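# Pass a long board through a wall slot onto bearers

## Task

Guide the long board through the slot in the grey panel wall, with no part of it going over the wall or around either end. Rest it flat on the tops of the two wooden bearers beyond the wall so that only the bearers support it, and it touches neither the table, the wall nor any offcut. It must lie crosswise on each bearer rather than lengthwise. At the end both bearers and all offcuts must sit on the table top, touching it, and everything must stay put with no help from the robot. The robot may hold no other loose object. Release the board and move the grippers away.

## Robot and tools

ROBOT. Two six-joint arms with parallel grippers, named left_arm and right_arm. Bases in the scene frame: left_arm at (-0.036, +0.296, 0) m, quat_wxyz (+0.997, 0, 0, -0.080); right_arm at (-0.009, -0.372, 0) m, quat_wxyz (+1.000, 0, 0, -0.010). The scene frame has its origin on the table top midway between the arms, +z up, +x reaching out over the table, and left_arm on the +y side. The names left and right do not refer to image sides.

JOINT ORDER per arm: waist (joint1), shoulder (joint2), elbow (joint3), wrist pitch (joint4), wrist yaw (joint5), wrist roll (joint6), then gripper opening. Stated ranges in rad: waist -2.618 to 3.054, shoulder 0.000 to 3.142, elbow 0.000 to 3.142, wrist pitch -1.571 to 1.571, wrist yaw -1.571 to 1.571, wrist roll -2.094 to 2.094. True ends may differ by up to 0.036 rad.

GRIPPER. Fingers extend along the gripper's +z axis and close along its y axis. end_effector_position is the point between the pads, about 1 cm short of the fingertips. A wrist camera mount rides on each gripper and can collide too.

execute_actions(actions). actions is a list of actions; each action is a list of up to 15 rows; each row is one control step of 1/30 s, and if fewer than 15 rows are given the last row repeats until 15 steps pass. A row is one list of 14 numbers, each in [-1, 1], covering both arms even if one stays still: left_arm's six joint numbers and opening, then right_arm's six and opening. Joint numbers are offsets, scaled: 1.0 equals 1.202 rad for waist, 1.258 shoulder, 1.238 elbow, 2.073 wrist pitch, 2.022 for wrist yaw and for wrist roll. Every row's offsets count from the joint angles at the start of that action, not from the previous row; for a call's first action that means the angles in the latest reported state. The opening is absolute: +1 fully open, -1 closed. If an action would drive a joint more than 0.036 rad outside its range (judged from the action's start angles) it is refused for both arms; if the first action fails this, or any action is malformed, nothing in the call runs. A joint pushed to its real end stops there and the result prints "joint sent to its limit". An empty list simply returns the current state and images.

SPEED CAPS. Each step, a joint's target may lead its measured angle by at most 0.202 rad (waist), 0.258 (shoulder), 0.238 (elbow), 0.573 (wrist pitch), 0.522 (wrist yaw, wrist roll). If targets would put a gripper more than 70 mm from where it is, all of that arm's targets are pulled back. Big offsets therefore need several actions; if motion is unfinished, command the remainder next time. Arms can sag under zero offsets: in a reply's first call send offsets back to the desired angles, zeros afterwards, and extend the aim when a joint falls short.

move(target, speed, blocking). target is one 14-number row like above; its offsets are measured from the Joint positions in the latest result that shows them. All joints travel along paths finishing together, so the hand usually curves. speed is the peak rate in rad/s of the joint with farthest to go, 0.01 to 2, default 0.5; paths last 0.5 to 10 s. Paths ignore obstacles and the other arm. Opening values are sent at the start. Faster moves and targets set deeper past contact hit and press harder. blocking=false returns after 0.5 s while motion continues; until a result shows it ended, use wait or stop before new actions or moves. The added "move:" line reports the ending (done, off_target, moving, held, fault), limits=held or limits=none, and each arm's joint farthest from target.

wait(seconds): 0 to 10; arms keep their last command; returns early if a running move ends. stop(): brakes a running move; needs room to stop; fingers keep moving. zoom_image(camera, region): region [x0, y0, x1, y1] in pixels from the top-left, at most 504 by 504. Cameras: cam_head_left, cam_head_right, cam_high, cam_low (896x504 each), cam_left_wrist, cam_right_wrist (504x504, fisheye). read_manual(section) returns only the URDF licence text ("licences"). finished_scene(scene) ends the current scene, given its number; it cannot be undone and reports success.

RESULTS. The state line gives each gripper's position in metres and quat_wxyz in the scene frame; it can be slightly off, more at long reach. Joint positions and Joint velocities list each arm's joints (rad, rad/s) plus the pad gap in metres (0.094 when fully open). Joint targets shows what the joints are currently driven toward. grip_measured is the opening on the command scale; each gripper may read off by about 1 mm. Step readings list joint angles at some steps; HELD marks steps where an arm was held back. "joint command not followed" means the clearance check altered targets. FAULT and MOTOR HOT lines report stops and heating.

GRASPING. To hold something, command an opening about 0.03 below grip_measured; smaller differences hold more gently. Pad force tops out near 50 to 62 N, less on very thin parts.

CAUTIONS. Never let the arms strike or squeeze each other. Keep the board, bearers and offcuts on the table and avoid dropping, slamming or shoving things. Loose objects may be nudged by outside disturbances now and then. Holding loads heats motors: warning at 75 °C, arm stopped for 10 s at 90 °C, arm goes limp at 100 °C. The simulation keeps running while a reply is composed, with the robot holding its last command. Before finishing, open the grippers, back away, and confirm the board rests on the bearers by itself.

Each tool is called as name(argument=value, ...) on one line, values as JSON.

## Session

execute_actions(actions=[])

Scene clock: 0.00 s.
left_arm: end_effector_position=(+0.2651, +0.2282, +0.1534) grip_measured=+1.000 end_effector_quat_wxyz=(+0.111, +0.244, +0.916, +0.299) | right_arm: end_effector_position=(+0.2840, -0.5856, +0.2815) grip_measured=+1.000 end_effector_quat_wxyz=(+0.222, +0.482, +0.846, -0.052)
Joint names: [waist, shoulder, elbow, wrist pitch, wrist yaw, wrist roll]
Joint positions: left_arm=[-0.42   1.615  1.309 -1.238 -0.648 -0.05   0.094] | right_arm=[-0.581  1.619  1.883 -1.38   0.064  0.419  0.094]
Joint velocities: left_arm=[ 0.007 -0.012 -0.007  0.022 -0.037 -0.037  0.   ] | right_arm=[-0.002 -0.002 -0.012 -0.007 -0.022 -0.007  0.   ]
Motor temperatures (°C, as the motors report them): left_arm=[16 17 16 17 15 14] | right_arm=[17 19 14 17 14 16]
Joint targets: left_arm=[-0.420 1.609 1.316 -1.236 -0.657 -0.055] | right_arm=[-0.581 1.612 1.890 -1.379 0.070 0.417]

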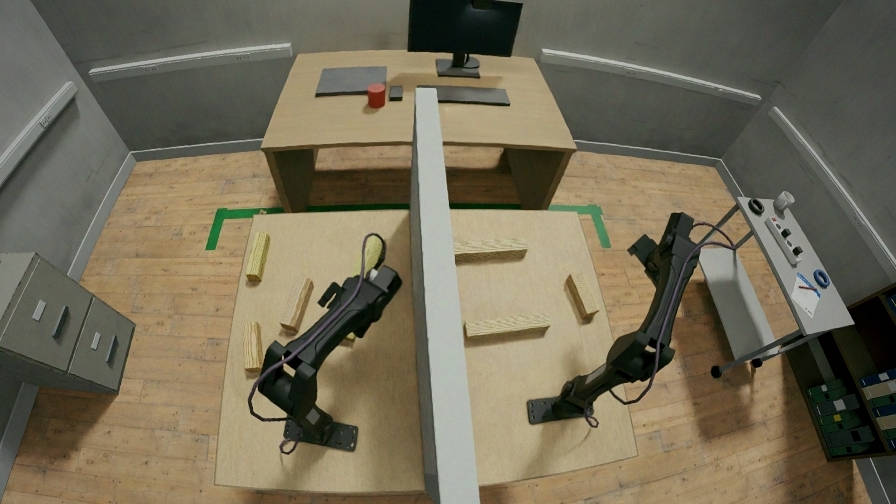

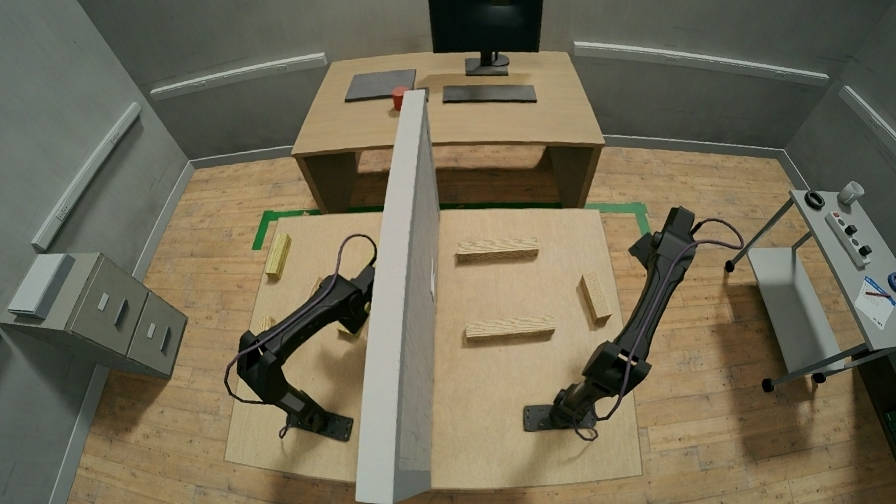

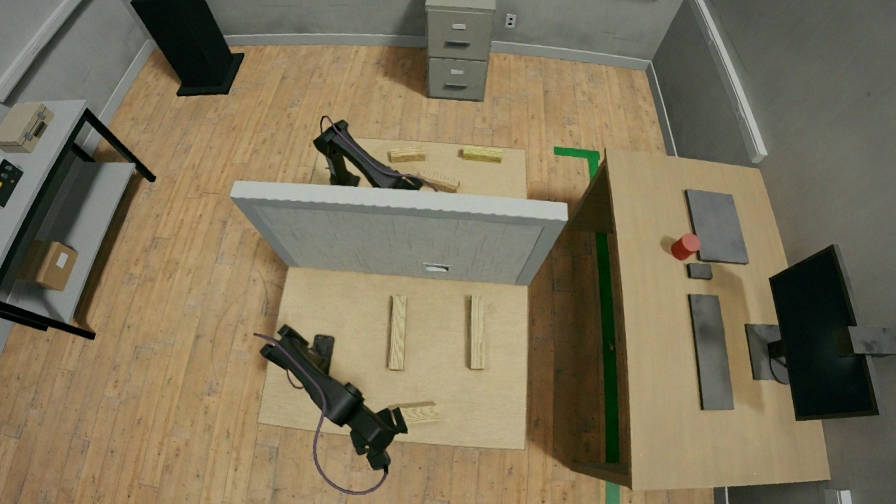

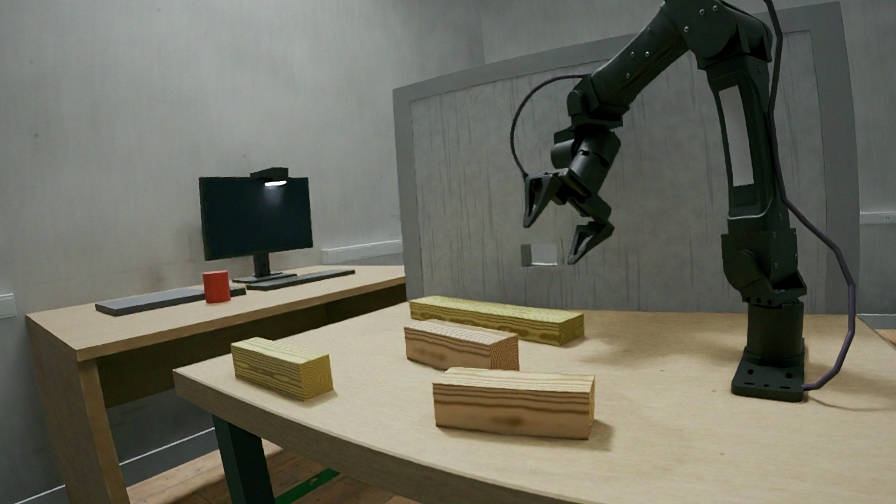

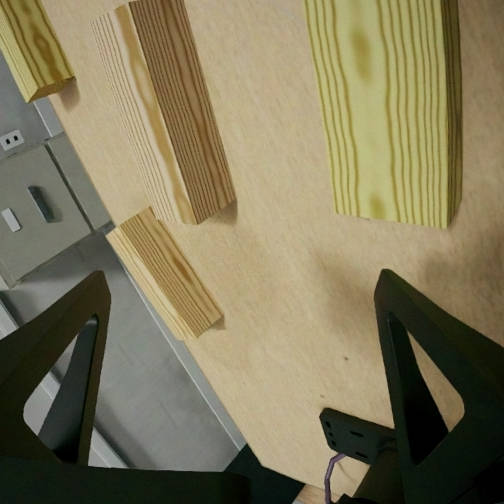

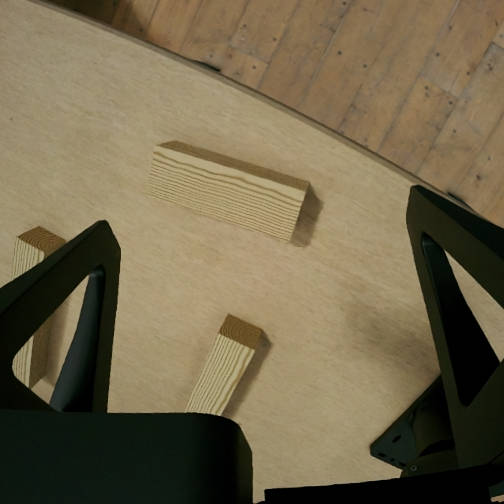

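zoom_image(camera="cam_head_left", region=[200, 190, 660, 504])

zoom_image(camera="cam_low", region=[380, 180, 700, 400])

zoom_image(camera="cam_high", region=[230, 120, 580, 460])

Region (200, 190, 660, 504) of cam_head_left's 896x504 image, scaled by 1.096, with more detail than that image has; it fills the top 344 rows of this view, and the rest is white.

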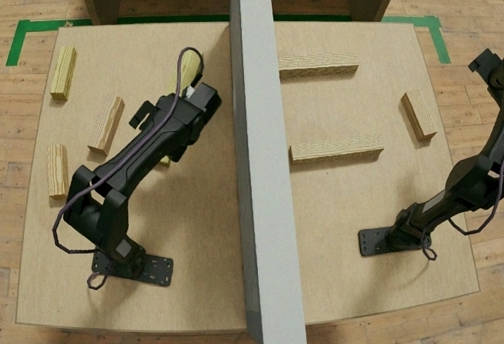

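Region (380, 180, 700, 400) of cam_low's 896x504 image, scaled by 1.575, with more detail than that image has; it fills the top 346 rows of this view, and the rest is white.

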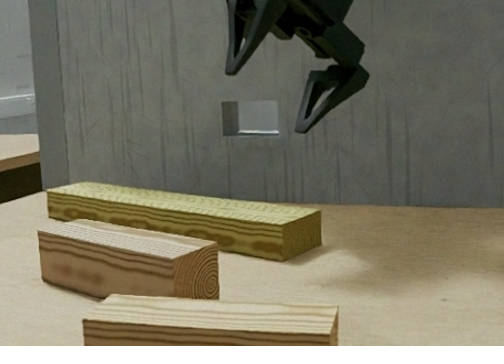

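Region (230, 120, 580, 460) of cam_high's 896x504 image, scaled by 1.440, with more detail than that image has; it fills the top 490 rows of this view, and the rest is white.

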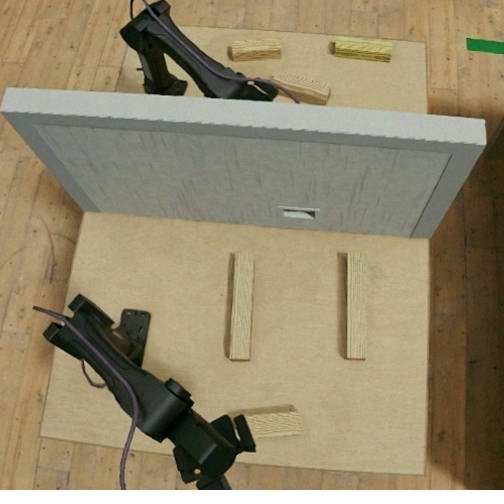

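zoom_image(camera="cam_high", region=[400, 245, 480, 295])

zoom_image(camera="cam_low", region=[490, 225, 600, 320])

zoom_image(camera="cam_head_right", region=[380, 200, 640, 460])

Region (400, 245, 480, 295) of cam_high's 896x504 image, scaled by 6.300, with more detail than that image has; it fills the top 315 rows of this view, and the rest is white.

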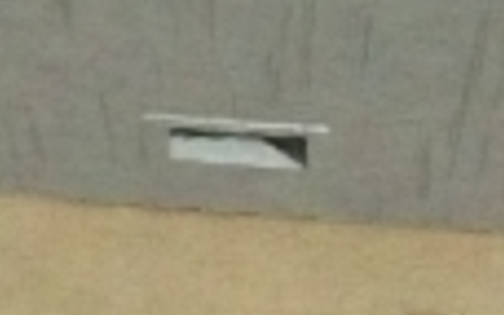

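Region (490, 225, 600, 320) of cam_low's 896x504 image, scaled by 4.582, with more detail than that image has; it fills the top 435 rows of this view, and the rest is white.

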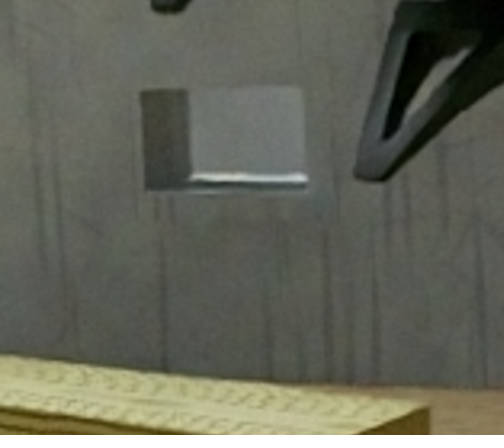

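Region (380, 200, 640, 460) of cam_head_right's 896x504 image, scaled by 1.938, with more detail than that image has.

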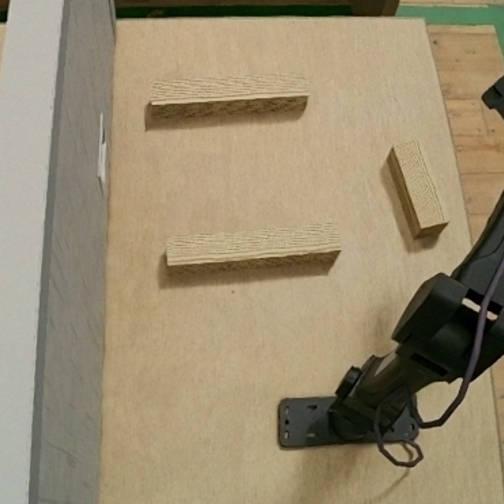

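zoom_image(camera="cam_head_left", region=[230, 200, 480, 360])

zoom_image(camera="cam_head_left", region=[260, 380, 480, 504])

zoom_image(camera="cam_head_left", region=[430, 200, 650, 470])

Region (230, 200, 480, 360) of cam_head_left's 896x504 image, scaled by 2.016, with more detail than that image has; it fills the top 323 rows of this view, and the rest is white.

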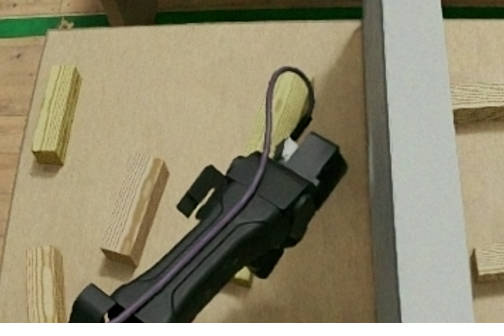

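Region (260, 380, 480, 504) of cam_head_left's 896x504 image, scaled by 2.291, with more detail than that image has; it fills the top 284 rows of this view, and the rest is white.

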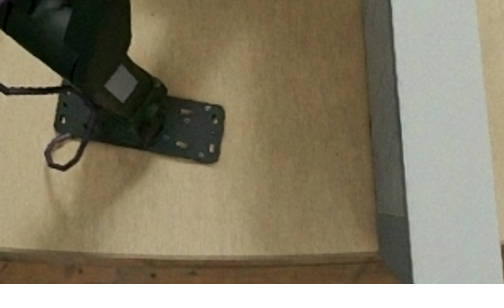

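Region (430, 200, 650, 470) of cam_head_left's 896x504 image, scaled by 1.867, with more detail than that image has; it fills the left 411 columns of this view, and the rest is white.

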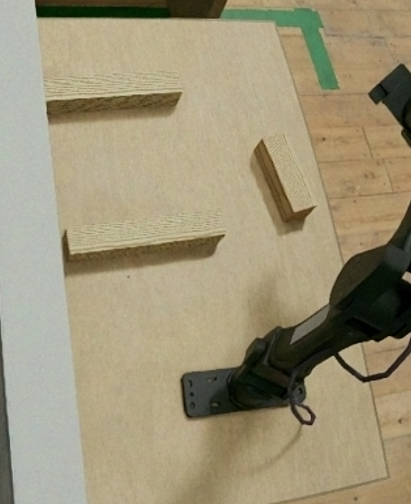

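zoom_image(camera="cam_head_left", region=[235, 200, 275, 230])

zoom_image(camera="cam_head_left", region=[560, 197, 600, 227])

zoom_image(camera="cam_head_left", region=[200, 465, 240, 495])

zoom_image(camera="cam_head_left", region=[615, 440, 655, 470])

Region (235, 200, 275, 230) of cam_head_left's 896x504 image, scaled by 12.600, with more detail than that image has; it fills the top 378 rows of this view, and the rest is white.

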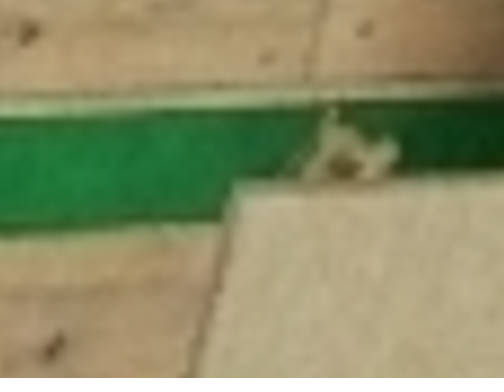

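Region (560, 197, 600, 227) of cam_head_left's 896x504 image, scaled by 12.600, with more detail than that image has; it fills the top 378 rows of this view, and the rest is white.

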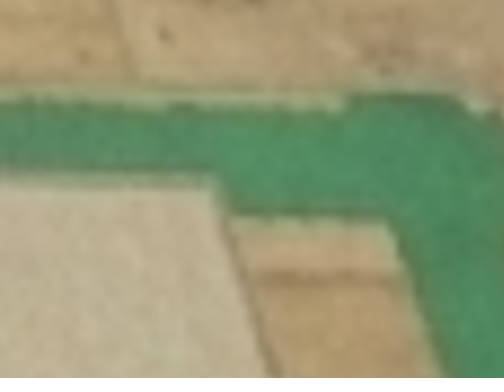

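Region (200, 465, 240, 495) of cam_head_left's 896x504 image, scaled by 12.600, with more detail than that image has; it fills the top 378 rows of this view, and the rest is white.

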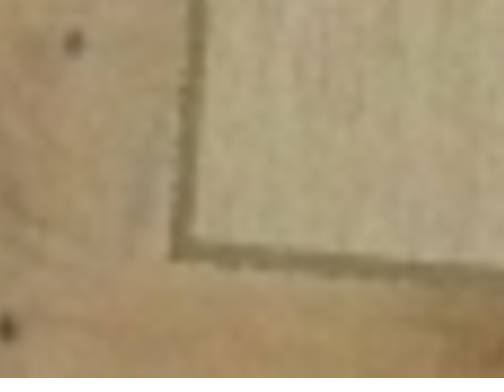

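Region (615, 440, 655, 470) of cam_head_left's 896x504 image, scaled by 12.600, with more detail than that image has; it fills the top 378 rows of this view, and the rest is white.

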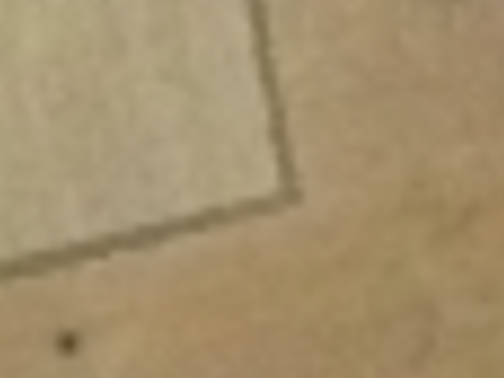

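zoom_image(camera="cam_head_left", region=[440, 225, 560, 275])

zoom_image(camera="cam_head_left", region=[450, 300, 570, 350])

zoom_image(camera="cam_head_left", region=[330, 220, 430, 290])

zoom_image(camera="cam_head_left", region=[320, 300, 430, 360])

Region (440, 225, 560, 275) of cam_head_left's 896x504 image, scaled by 4.200, with more detail than that image has; it fills the top 210 rows of this view, and the rest is white.

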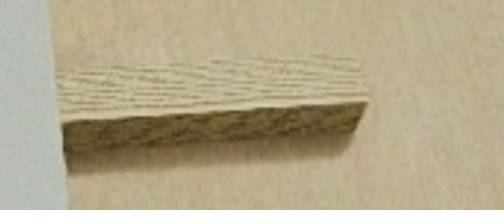

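Region (450, 300, 570, 350) of cam_head_left's 896x504 image, scaled by 4.200, with more detail than that image has; it fills the top 210 rows of this view, and the rest is white.

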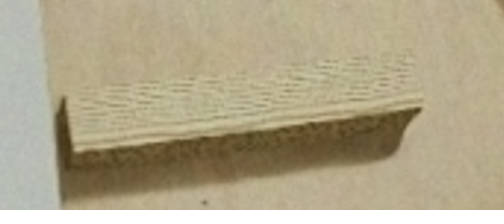

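Region (330, 220, 430, 290) of cam_head_left's 896x504 image, scaled by 5.040, with more detail than that image has; it fills the top 353 rows of this view, and the rest is white.

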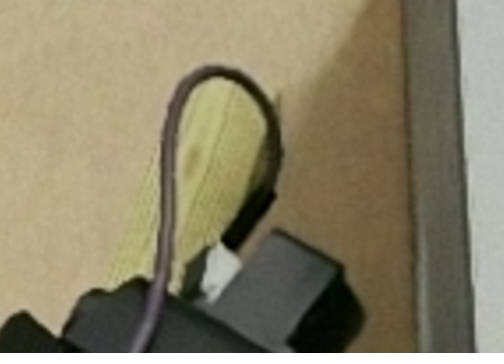

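Region (320, 300, 430, 360) of cam_head_left's 896x504 image, scaled by 4.582, with more detail than that image has; it fills the top 275 rows of this view, and the rest is white.

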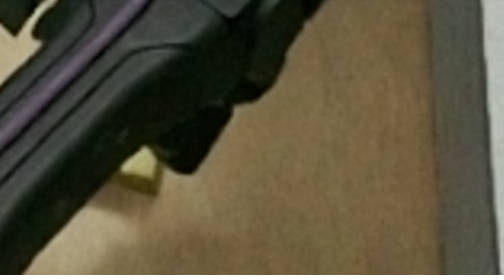

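zoom_image(camera="cam_head_right", region=[260, 200, 300, 230])

zoom_image(camera="cam_head_right", region=[580, 195, 620, 225])

zoom_image(camera="cam_head_right", region=[210, 445, 250, 475])

zoom_image(camera="cam_head_right", region=[620, 460, 660, 490])

zoom_image(camera="cam_head_right", region=[400, 230, 480, 330])

Region (260, 200, 300, 230) of cam_head_right's 896x504 image, scaled by 12.600, with more detail than that image has; it fills the top 378 rows of this view, and the rest is white.

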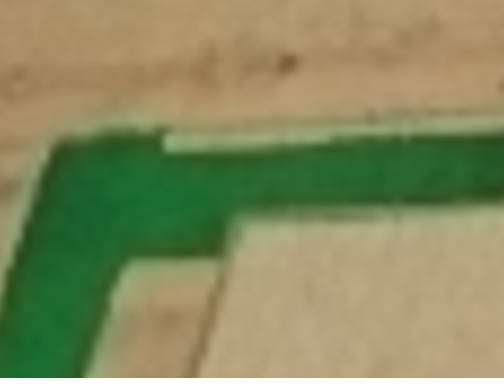

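Region (580, 195, 620, 225) of cam_head_right's 896x504 image, scaled by 12.600, with more detail than that image has; it fills the top 378 rows of this view, and the rest is white.

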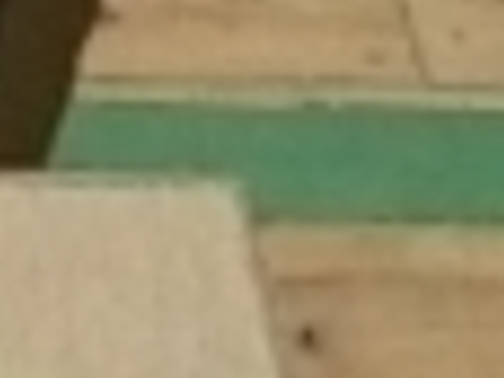

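Region (210, 445, 250, 475) of cam_head_right's 896x504 image, scaled by 12.600, with more detail than that image has; it fills the top 378 rows of this view, and the rest is white.

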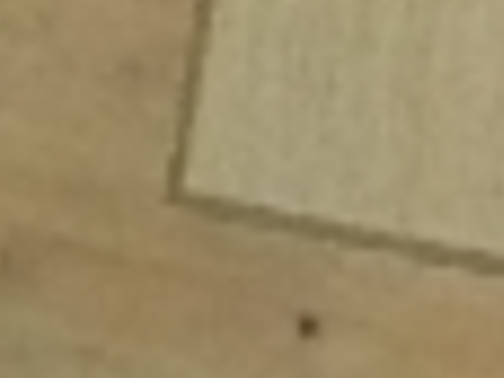

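Region (620, 460, 660, 490) of cam_head_right's 896x504 image, scaled by 12.600, with more detail than that image has; it fills the top 378 rows of this view, and the rest is white.

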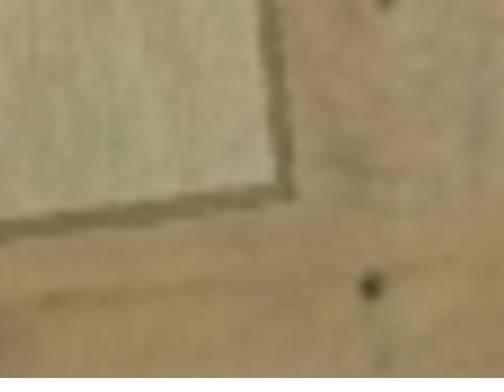

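Region (400, 230, 480, 330) of cam_head_right's 896x504 image, scaled by 5.040, with more detail than that image has; it fills the left 403 columns of this view, and the rest is white.

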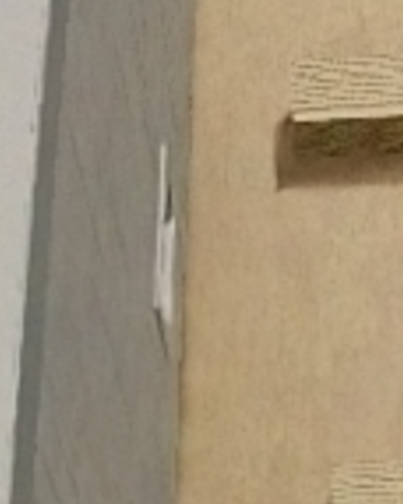

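zoom_image(camera="cam_high", region=[240, 405, 280, 435])

zoom_image(camera="cam_high", region=[505, 430, 545, 460])

zoom_image(camera="cam_high", region=[305, 120, 345, 150])

zoom_image(camera="cam_high", region=[505, 135, 545, 165])

zoom_image(camera="cam_high", region=[270, 250, 310, 280])

zoom_image(camera="cam_high", region=[505, 270, 545, 300])

Region (240, 405, 280, 435) of cam_high's 896x504 image, scaled by 12.600, with more detail than that image has; it fills the top 378 rows of this view, and the rest is white.

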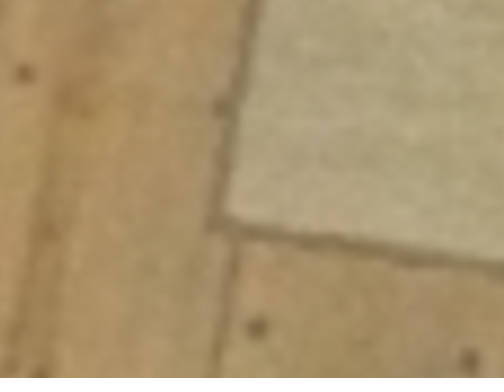

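Region (505, 430, 545, 460) of cam_high's 896x504 image, scaled by 12.600, with more detail than that image has; it fills the top 378 rows of this view, and the rest is white.

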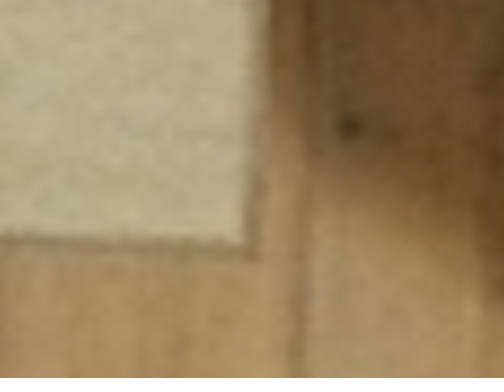

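Region (305, 120, 345, 150) of cam_high's 896x504 image, scaled by 12.600, with more detail than that image has; it fills the top 378 rows of this view, and the rest is white.

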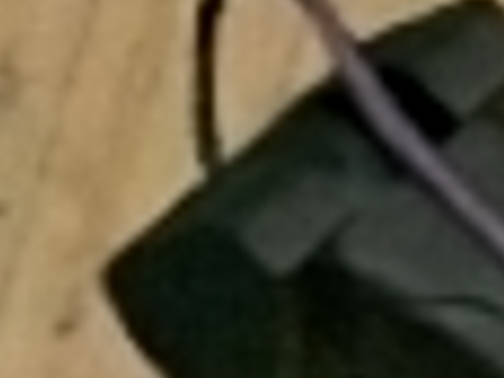

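Region (505, 135, 545, 165) of cam_high's 896x504 image, scaled by 12.600, with more detail than that image has; it fills the top 378 rows of this view, and the rest is white.

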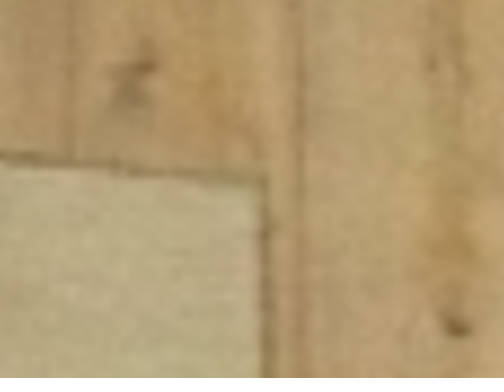

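Region (270, 250, 310, 280) of cam_high's 896x504 image, scaled by 12.600, with more detail than that image has; it fills the top 378 rows of this view, and the rest is white.

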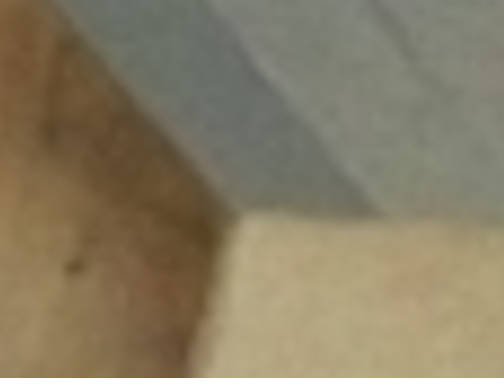

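Region (505, 270, 545, 300) of cam_high's 896x504 image, scaled by 12.600, with more detail than that image has; it fills the top 378 rows of this view, and the rest is white.

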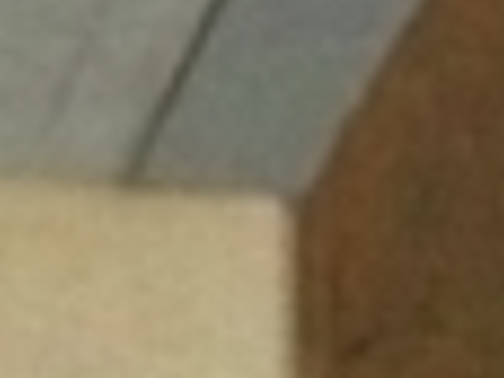

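zoom_image(camera="cam_low", region=[385, 280, 435, 315])

zoom_image(camera="cam_low", region=[830, 295, 880, 330])

zoom_image(camera="cam_low", region=[375, 75, 425, 110])

zoom_image(camera="cam_low", region=[815, 0, 865, 35])

zoom_image(camera="cam_low", region=[155, 355, 205, 390])

zoom_image(camera="cam_low", region=[510, 235, 570, 277])

Region (385, 280, 435, 315) of cam_low's 896x504 image, scaled by 10.080, with more detail than that image has; it fills the top 353 rows of this view, and the rest is white.

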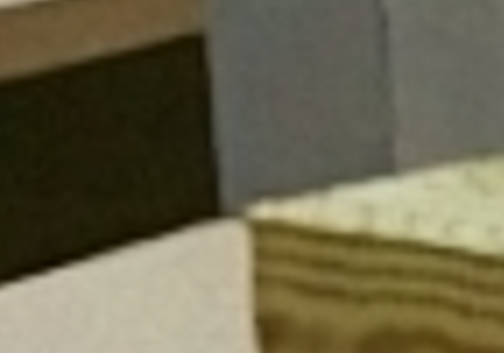

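Region (830, 295, 880, 330) of cam_low's 896x504 image, scaled by 10.080, with more detail than that image has; it fills the top 353 rows of this view, and the rest is white.

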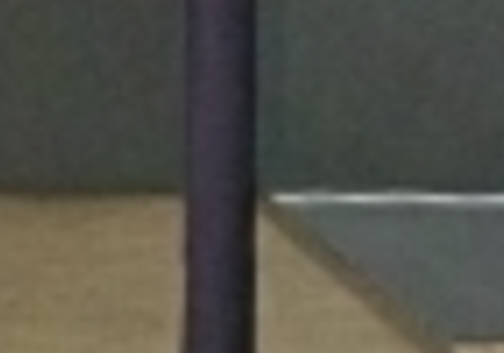

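Region (375, 75, 425, 110) of cam_low's 896x504 image, scaled by 10.080, with more detail than that image has; it fills the top 353 rows of this view, and the rest is white.

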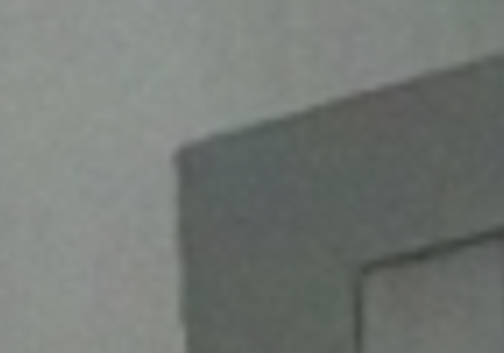

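Region (815, 0, 865, 35) of cam_low's 896x504 image, scaled by 10.080, with more detail than that image has; it fills the top 353 rows of this view, and the rest is white.

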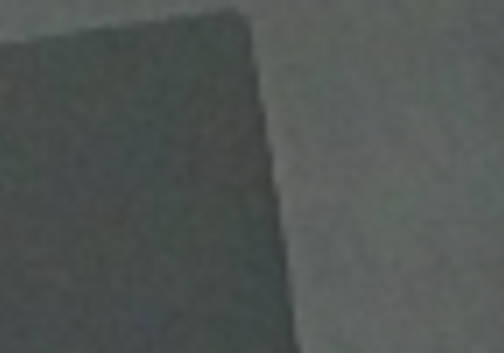

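Region (155, 355, 205, 390) of cam_low's 896x504 image, scaled by 10.080, with more detail than that image has; it fills the top 353 rows of this view, and the rest is white.

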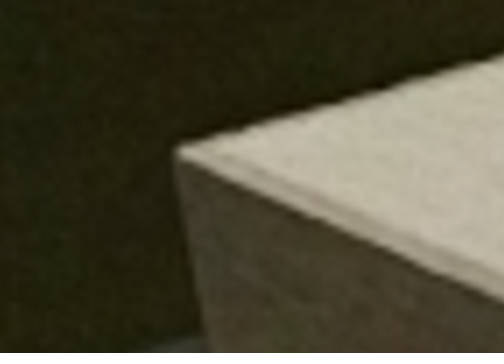

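Region (510, 235, 570, 277) of cam_low's 896x504 image, scaled by 8.400, with more detail than that image has; it fills the top 353 rows of this view, and the rest is white.

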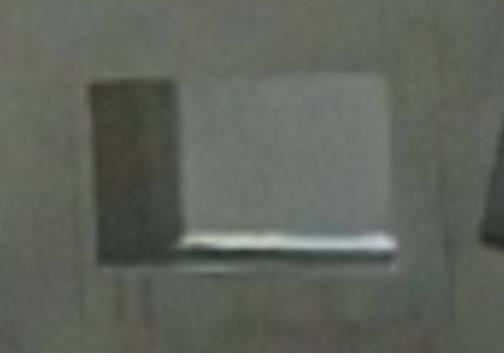

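zoom_image(camera="cam_low", region=[530, 300, 600, 350])

zoom_image(camera="cam_low", region=[400, 285, 470, 335])

Region (530, 300, 600, 350) of cam_low's 896x504 image, scaled by 7.200, with more detail than that image has; it fills the top 360 rows of this view, and the rest is white.

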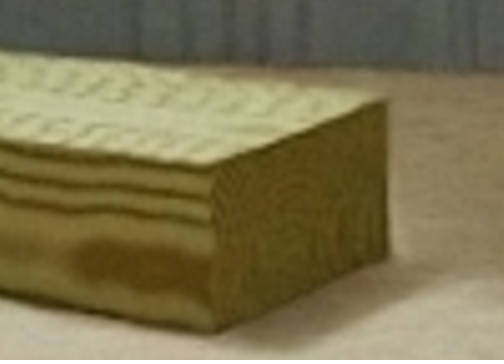

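Region (400, 285, 470, 335) of cam_low's 896x504 image, scaled by 7.200, with more detail than that image has; it fills the top 360 rows of this view, and the rest is white.

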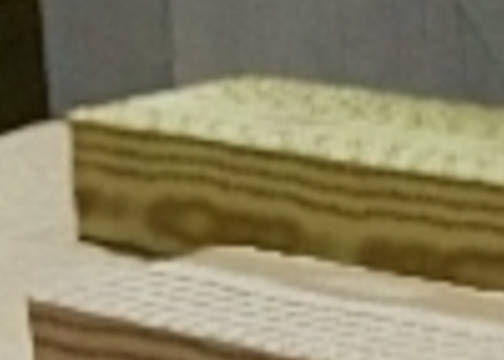

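move(target=[0.3012,-0.2711,-0.4822,0.3989,0.3373,0.0485,1,0.494,0.206,-0.048,0.0985,-0.1465,-0.4075,1], speed=1.0)

Scene clock: 18.63 s.
left_arm: end_effector_position=(+0.2790, +0.2200, +0.0828) grip_measured=+1.000 end_effector_quat_wxyz=(+0.283, +0.132, +0.949, -0.037) | right_arm: end_effector_position=(+0.4199, -0.3342, +0.1891) grip_measured=+1.000 end_effector_quat_wxyz=(+0.186, -0.209, +0.957, +0.071)
Joint names: [waist, shoulder, elbow, wrist pitch, wrist yaw, wrist roll]
Joint positions: left_arm=[-0.066  1.302  0.73  -0.42   0.023  0.042  0.094] | right_arm=[ 0.017  1.879  1.836 -1.188 -0.216 -0.397  0.094]
Joint velocities: left_arm=[ 0.002  0.002 -0.007 -0.022 -0.022  0.081  0.   ] | right_arm=[ 0.007 -0.007  0.007  0.022 -0.051 -0.051  0.   ]
Motor temperatures (°C, as the motors report them): left_arm=[16 19 17 17 15 14] | right_arm=[17 21 16 18 14 16]
Joint targets: left_arm=[-0.058 1.274 0.712 -0.411 0.034 0.048] | right_arm=[0.013 1.878 1.824 -1.176 -0.232 -0.405]
move: off_target (left_arm); limits=none; left_arm: farthest joint: the shoulder, 0.028 radians from its target (0.341 radians at the start); right_arm: farthest joint: the wrist yaw, 0.016 radians from its target (0.296 radians at the start)

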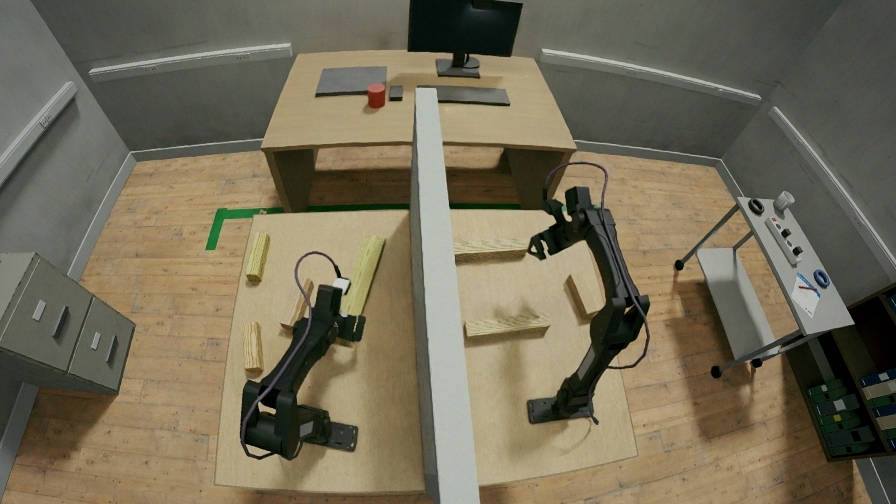

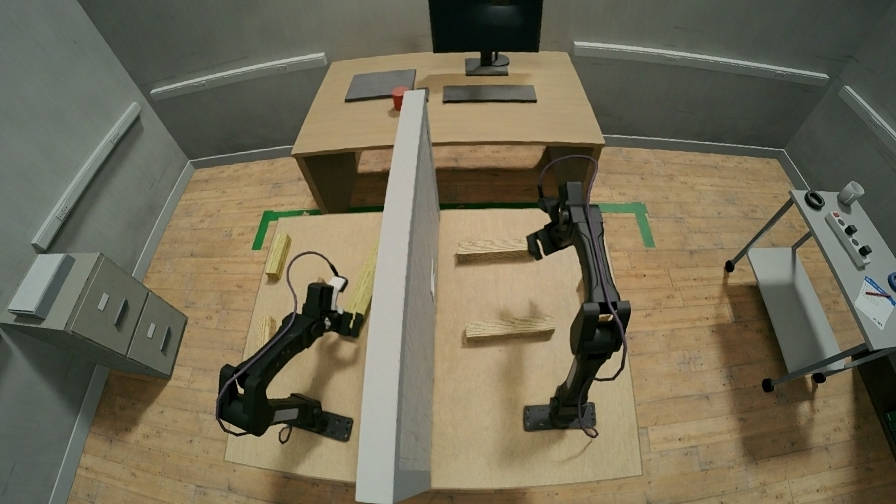

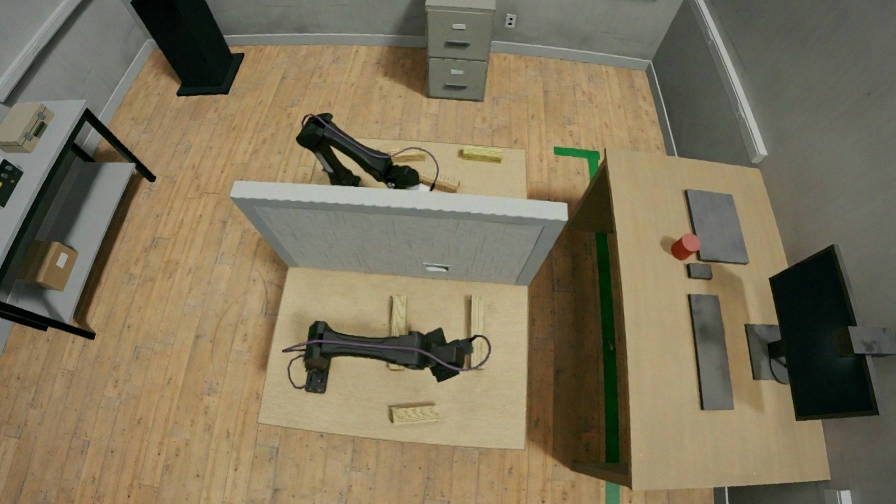

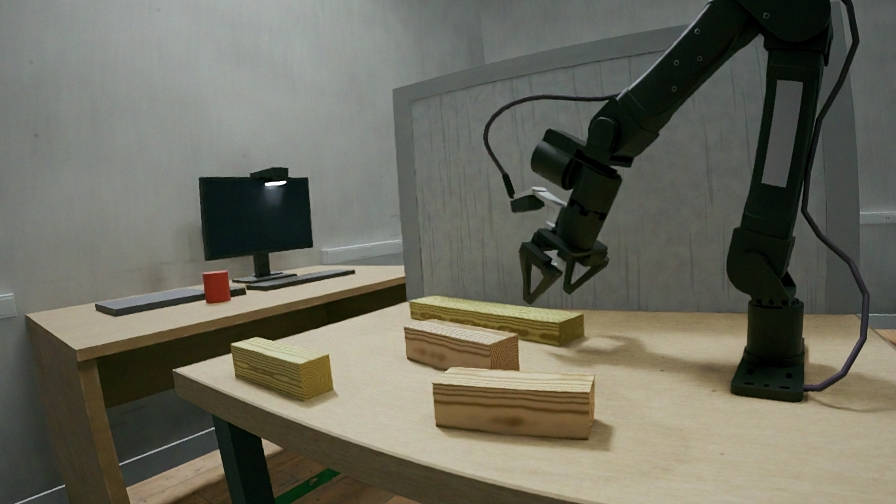

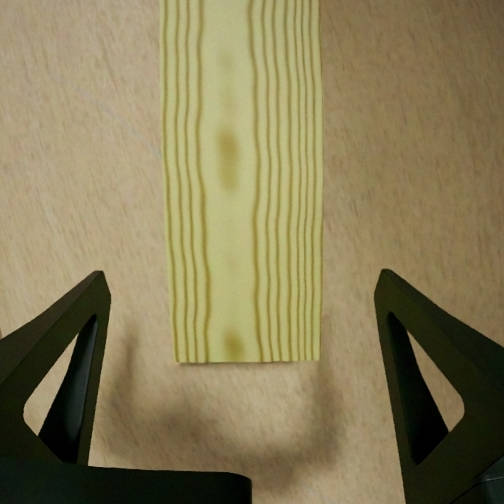

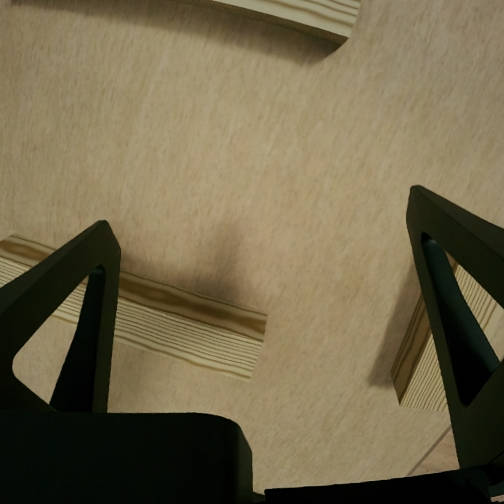

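zoom_image(camera="cam_low", region=[490, 170, 640, 350])

zoom_image(camera="cam_head_left", region=[280, 220, 430, 360])

Region (490, 170, 640, 350) of cam_low's 896x504 image, scaled by 2.800, with more detail than that image has.

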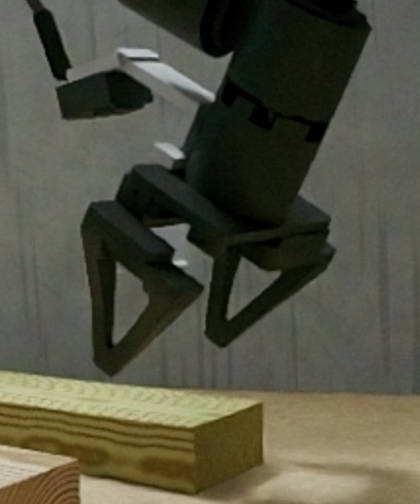

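Region (280, 220, 430, 360) of cam_head_left's 896x504 image, scaled by 3.360, with more detail than that image has; it fills the top 470 rows of this view, and the rest is white.

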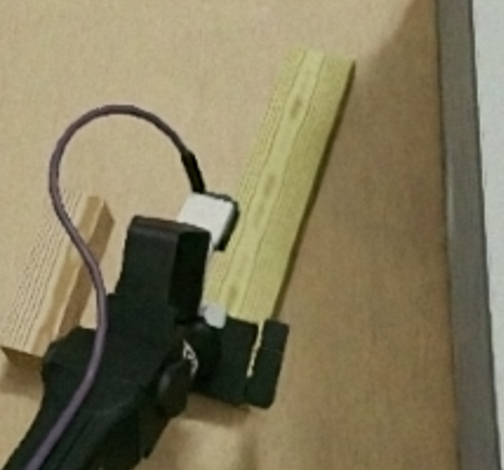

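move(target=[0.0067,0.1036,-0.1297,0.1312,0.0054,0.003,1,0.3307,0.1285,-0.0743,0.0647,-0.138,-0.3607,1], speed=0.9)

Scene clock: 21.27 s.
left_arm: end_effector_position=(+0.2807, +0.2195, +0.0315) grip_measured=+1.000 end_effector_quat_wxyz=(+0.285, +0.132, +0.949, -0.038) | right_arm: end_effector_position=(+0.3678, -0.1253, +0.1214) grip_measured=+1.000 end_effector_quat_wxyz=(-0.186, +0.684, -0.683, -0.177)
Joint names: [waist, shoulder, elbow, wrist pitch, wrist yaw, wrist roll]
Joint positions: left_arm=[-0.066  1.418  0.587 -0.158  0.024  0.043  0.094] | right_arm=[ 0.418  2.037  1.758 -1.062 -0.47  -1.119  0.094]
Joint velocities: left_arm=[-0.002 -0.017 -0.012  0.007  0.037 -0.007  0.   ] | right_arm=[-0.012 -0.002 -0.017  0.051 -0.007 -0.022  0.   ]
Motor temperatures (°C, as the motors report them): left_arm=[16 19 17 17 15 14] | right_arm=[17 21 16 18 14 16]
Joint targets: left_arm=[-0.058 1.432 0.569 -0.149 0.034 0.049] | right_arm=[0.415 2.040 1.744 -1.054 -0.495 -1.126]
move: off_target (right_arm); limits=none; left_arm: farthest joint: the elbow, 0.018 radians from its target (0.160 radians at the start); right_arm: farthest joint: the wrist yaw, 0.025 radians from its target (0.279 radians at the start)

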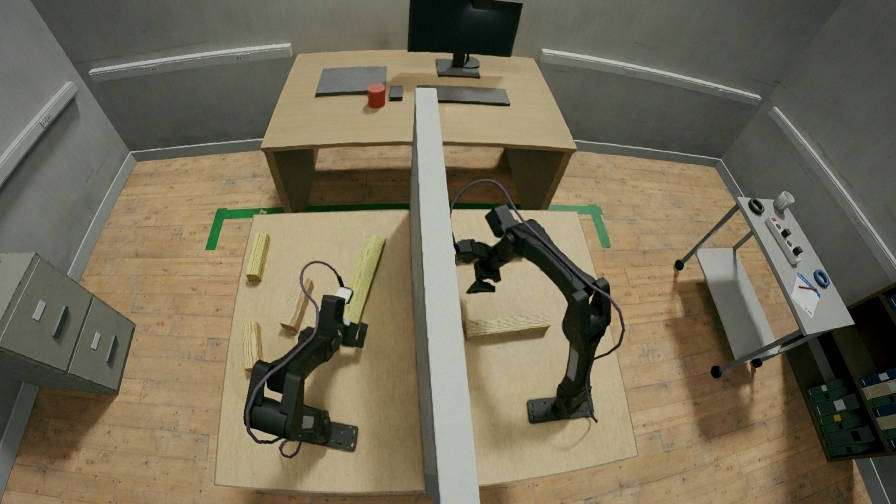

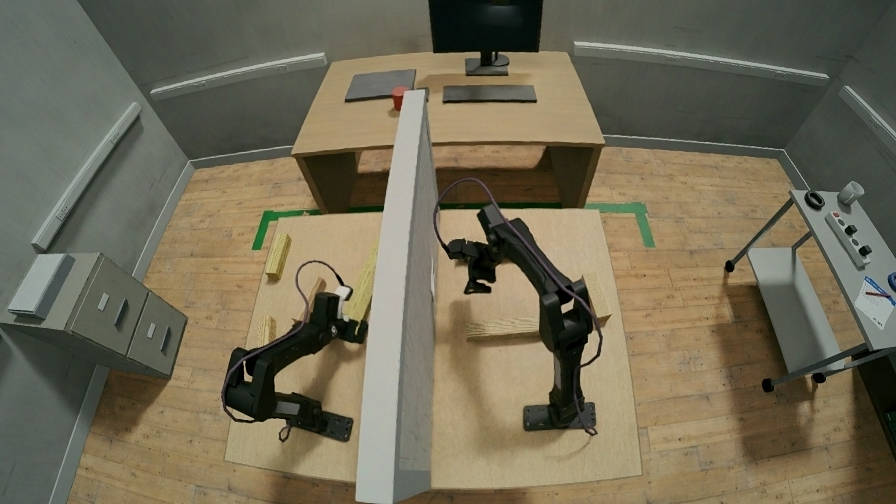

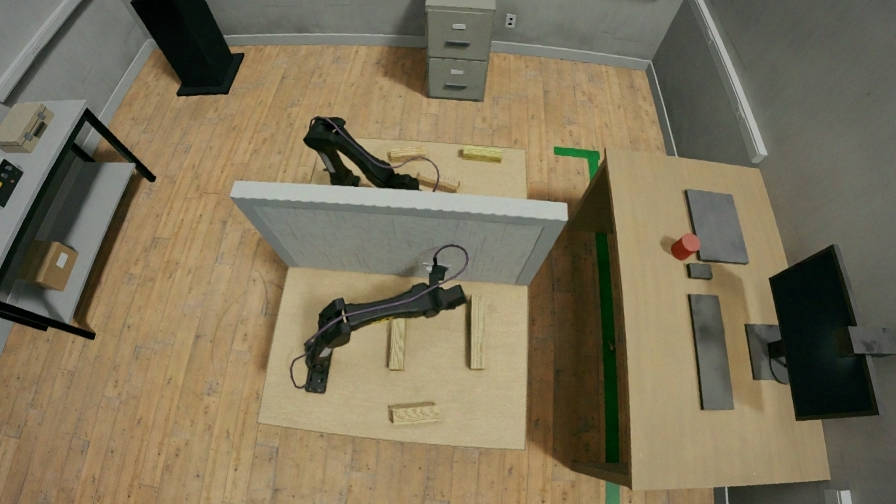

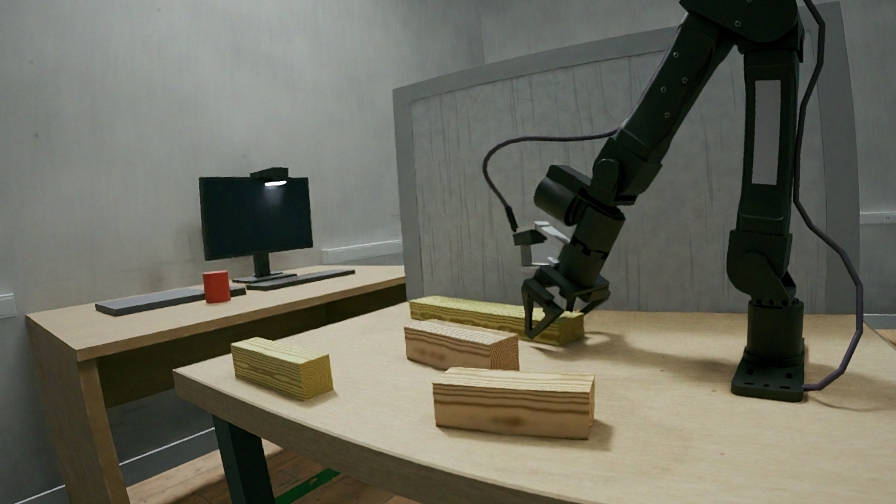

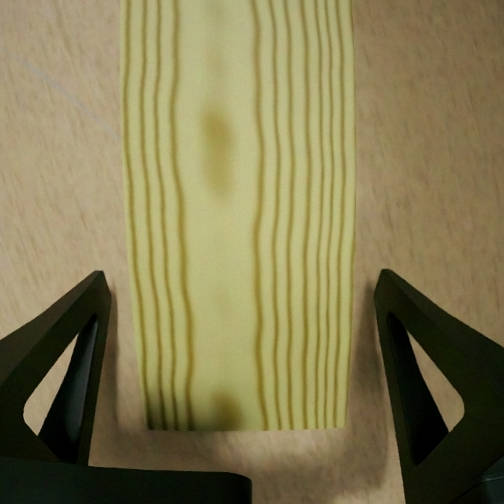

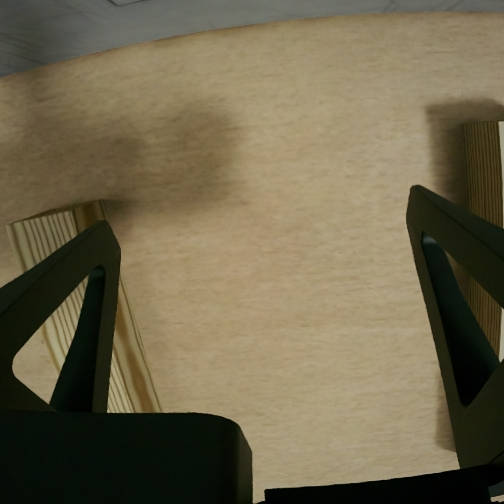

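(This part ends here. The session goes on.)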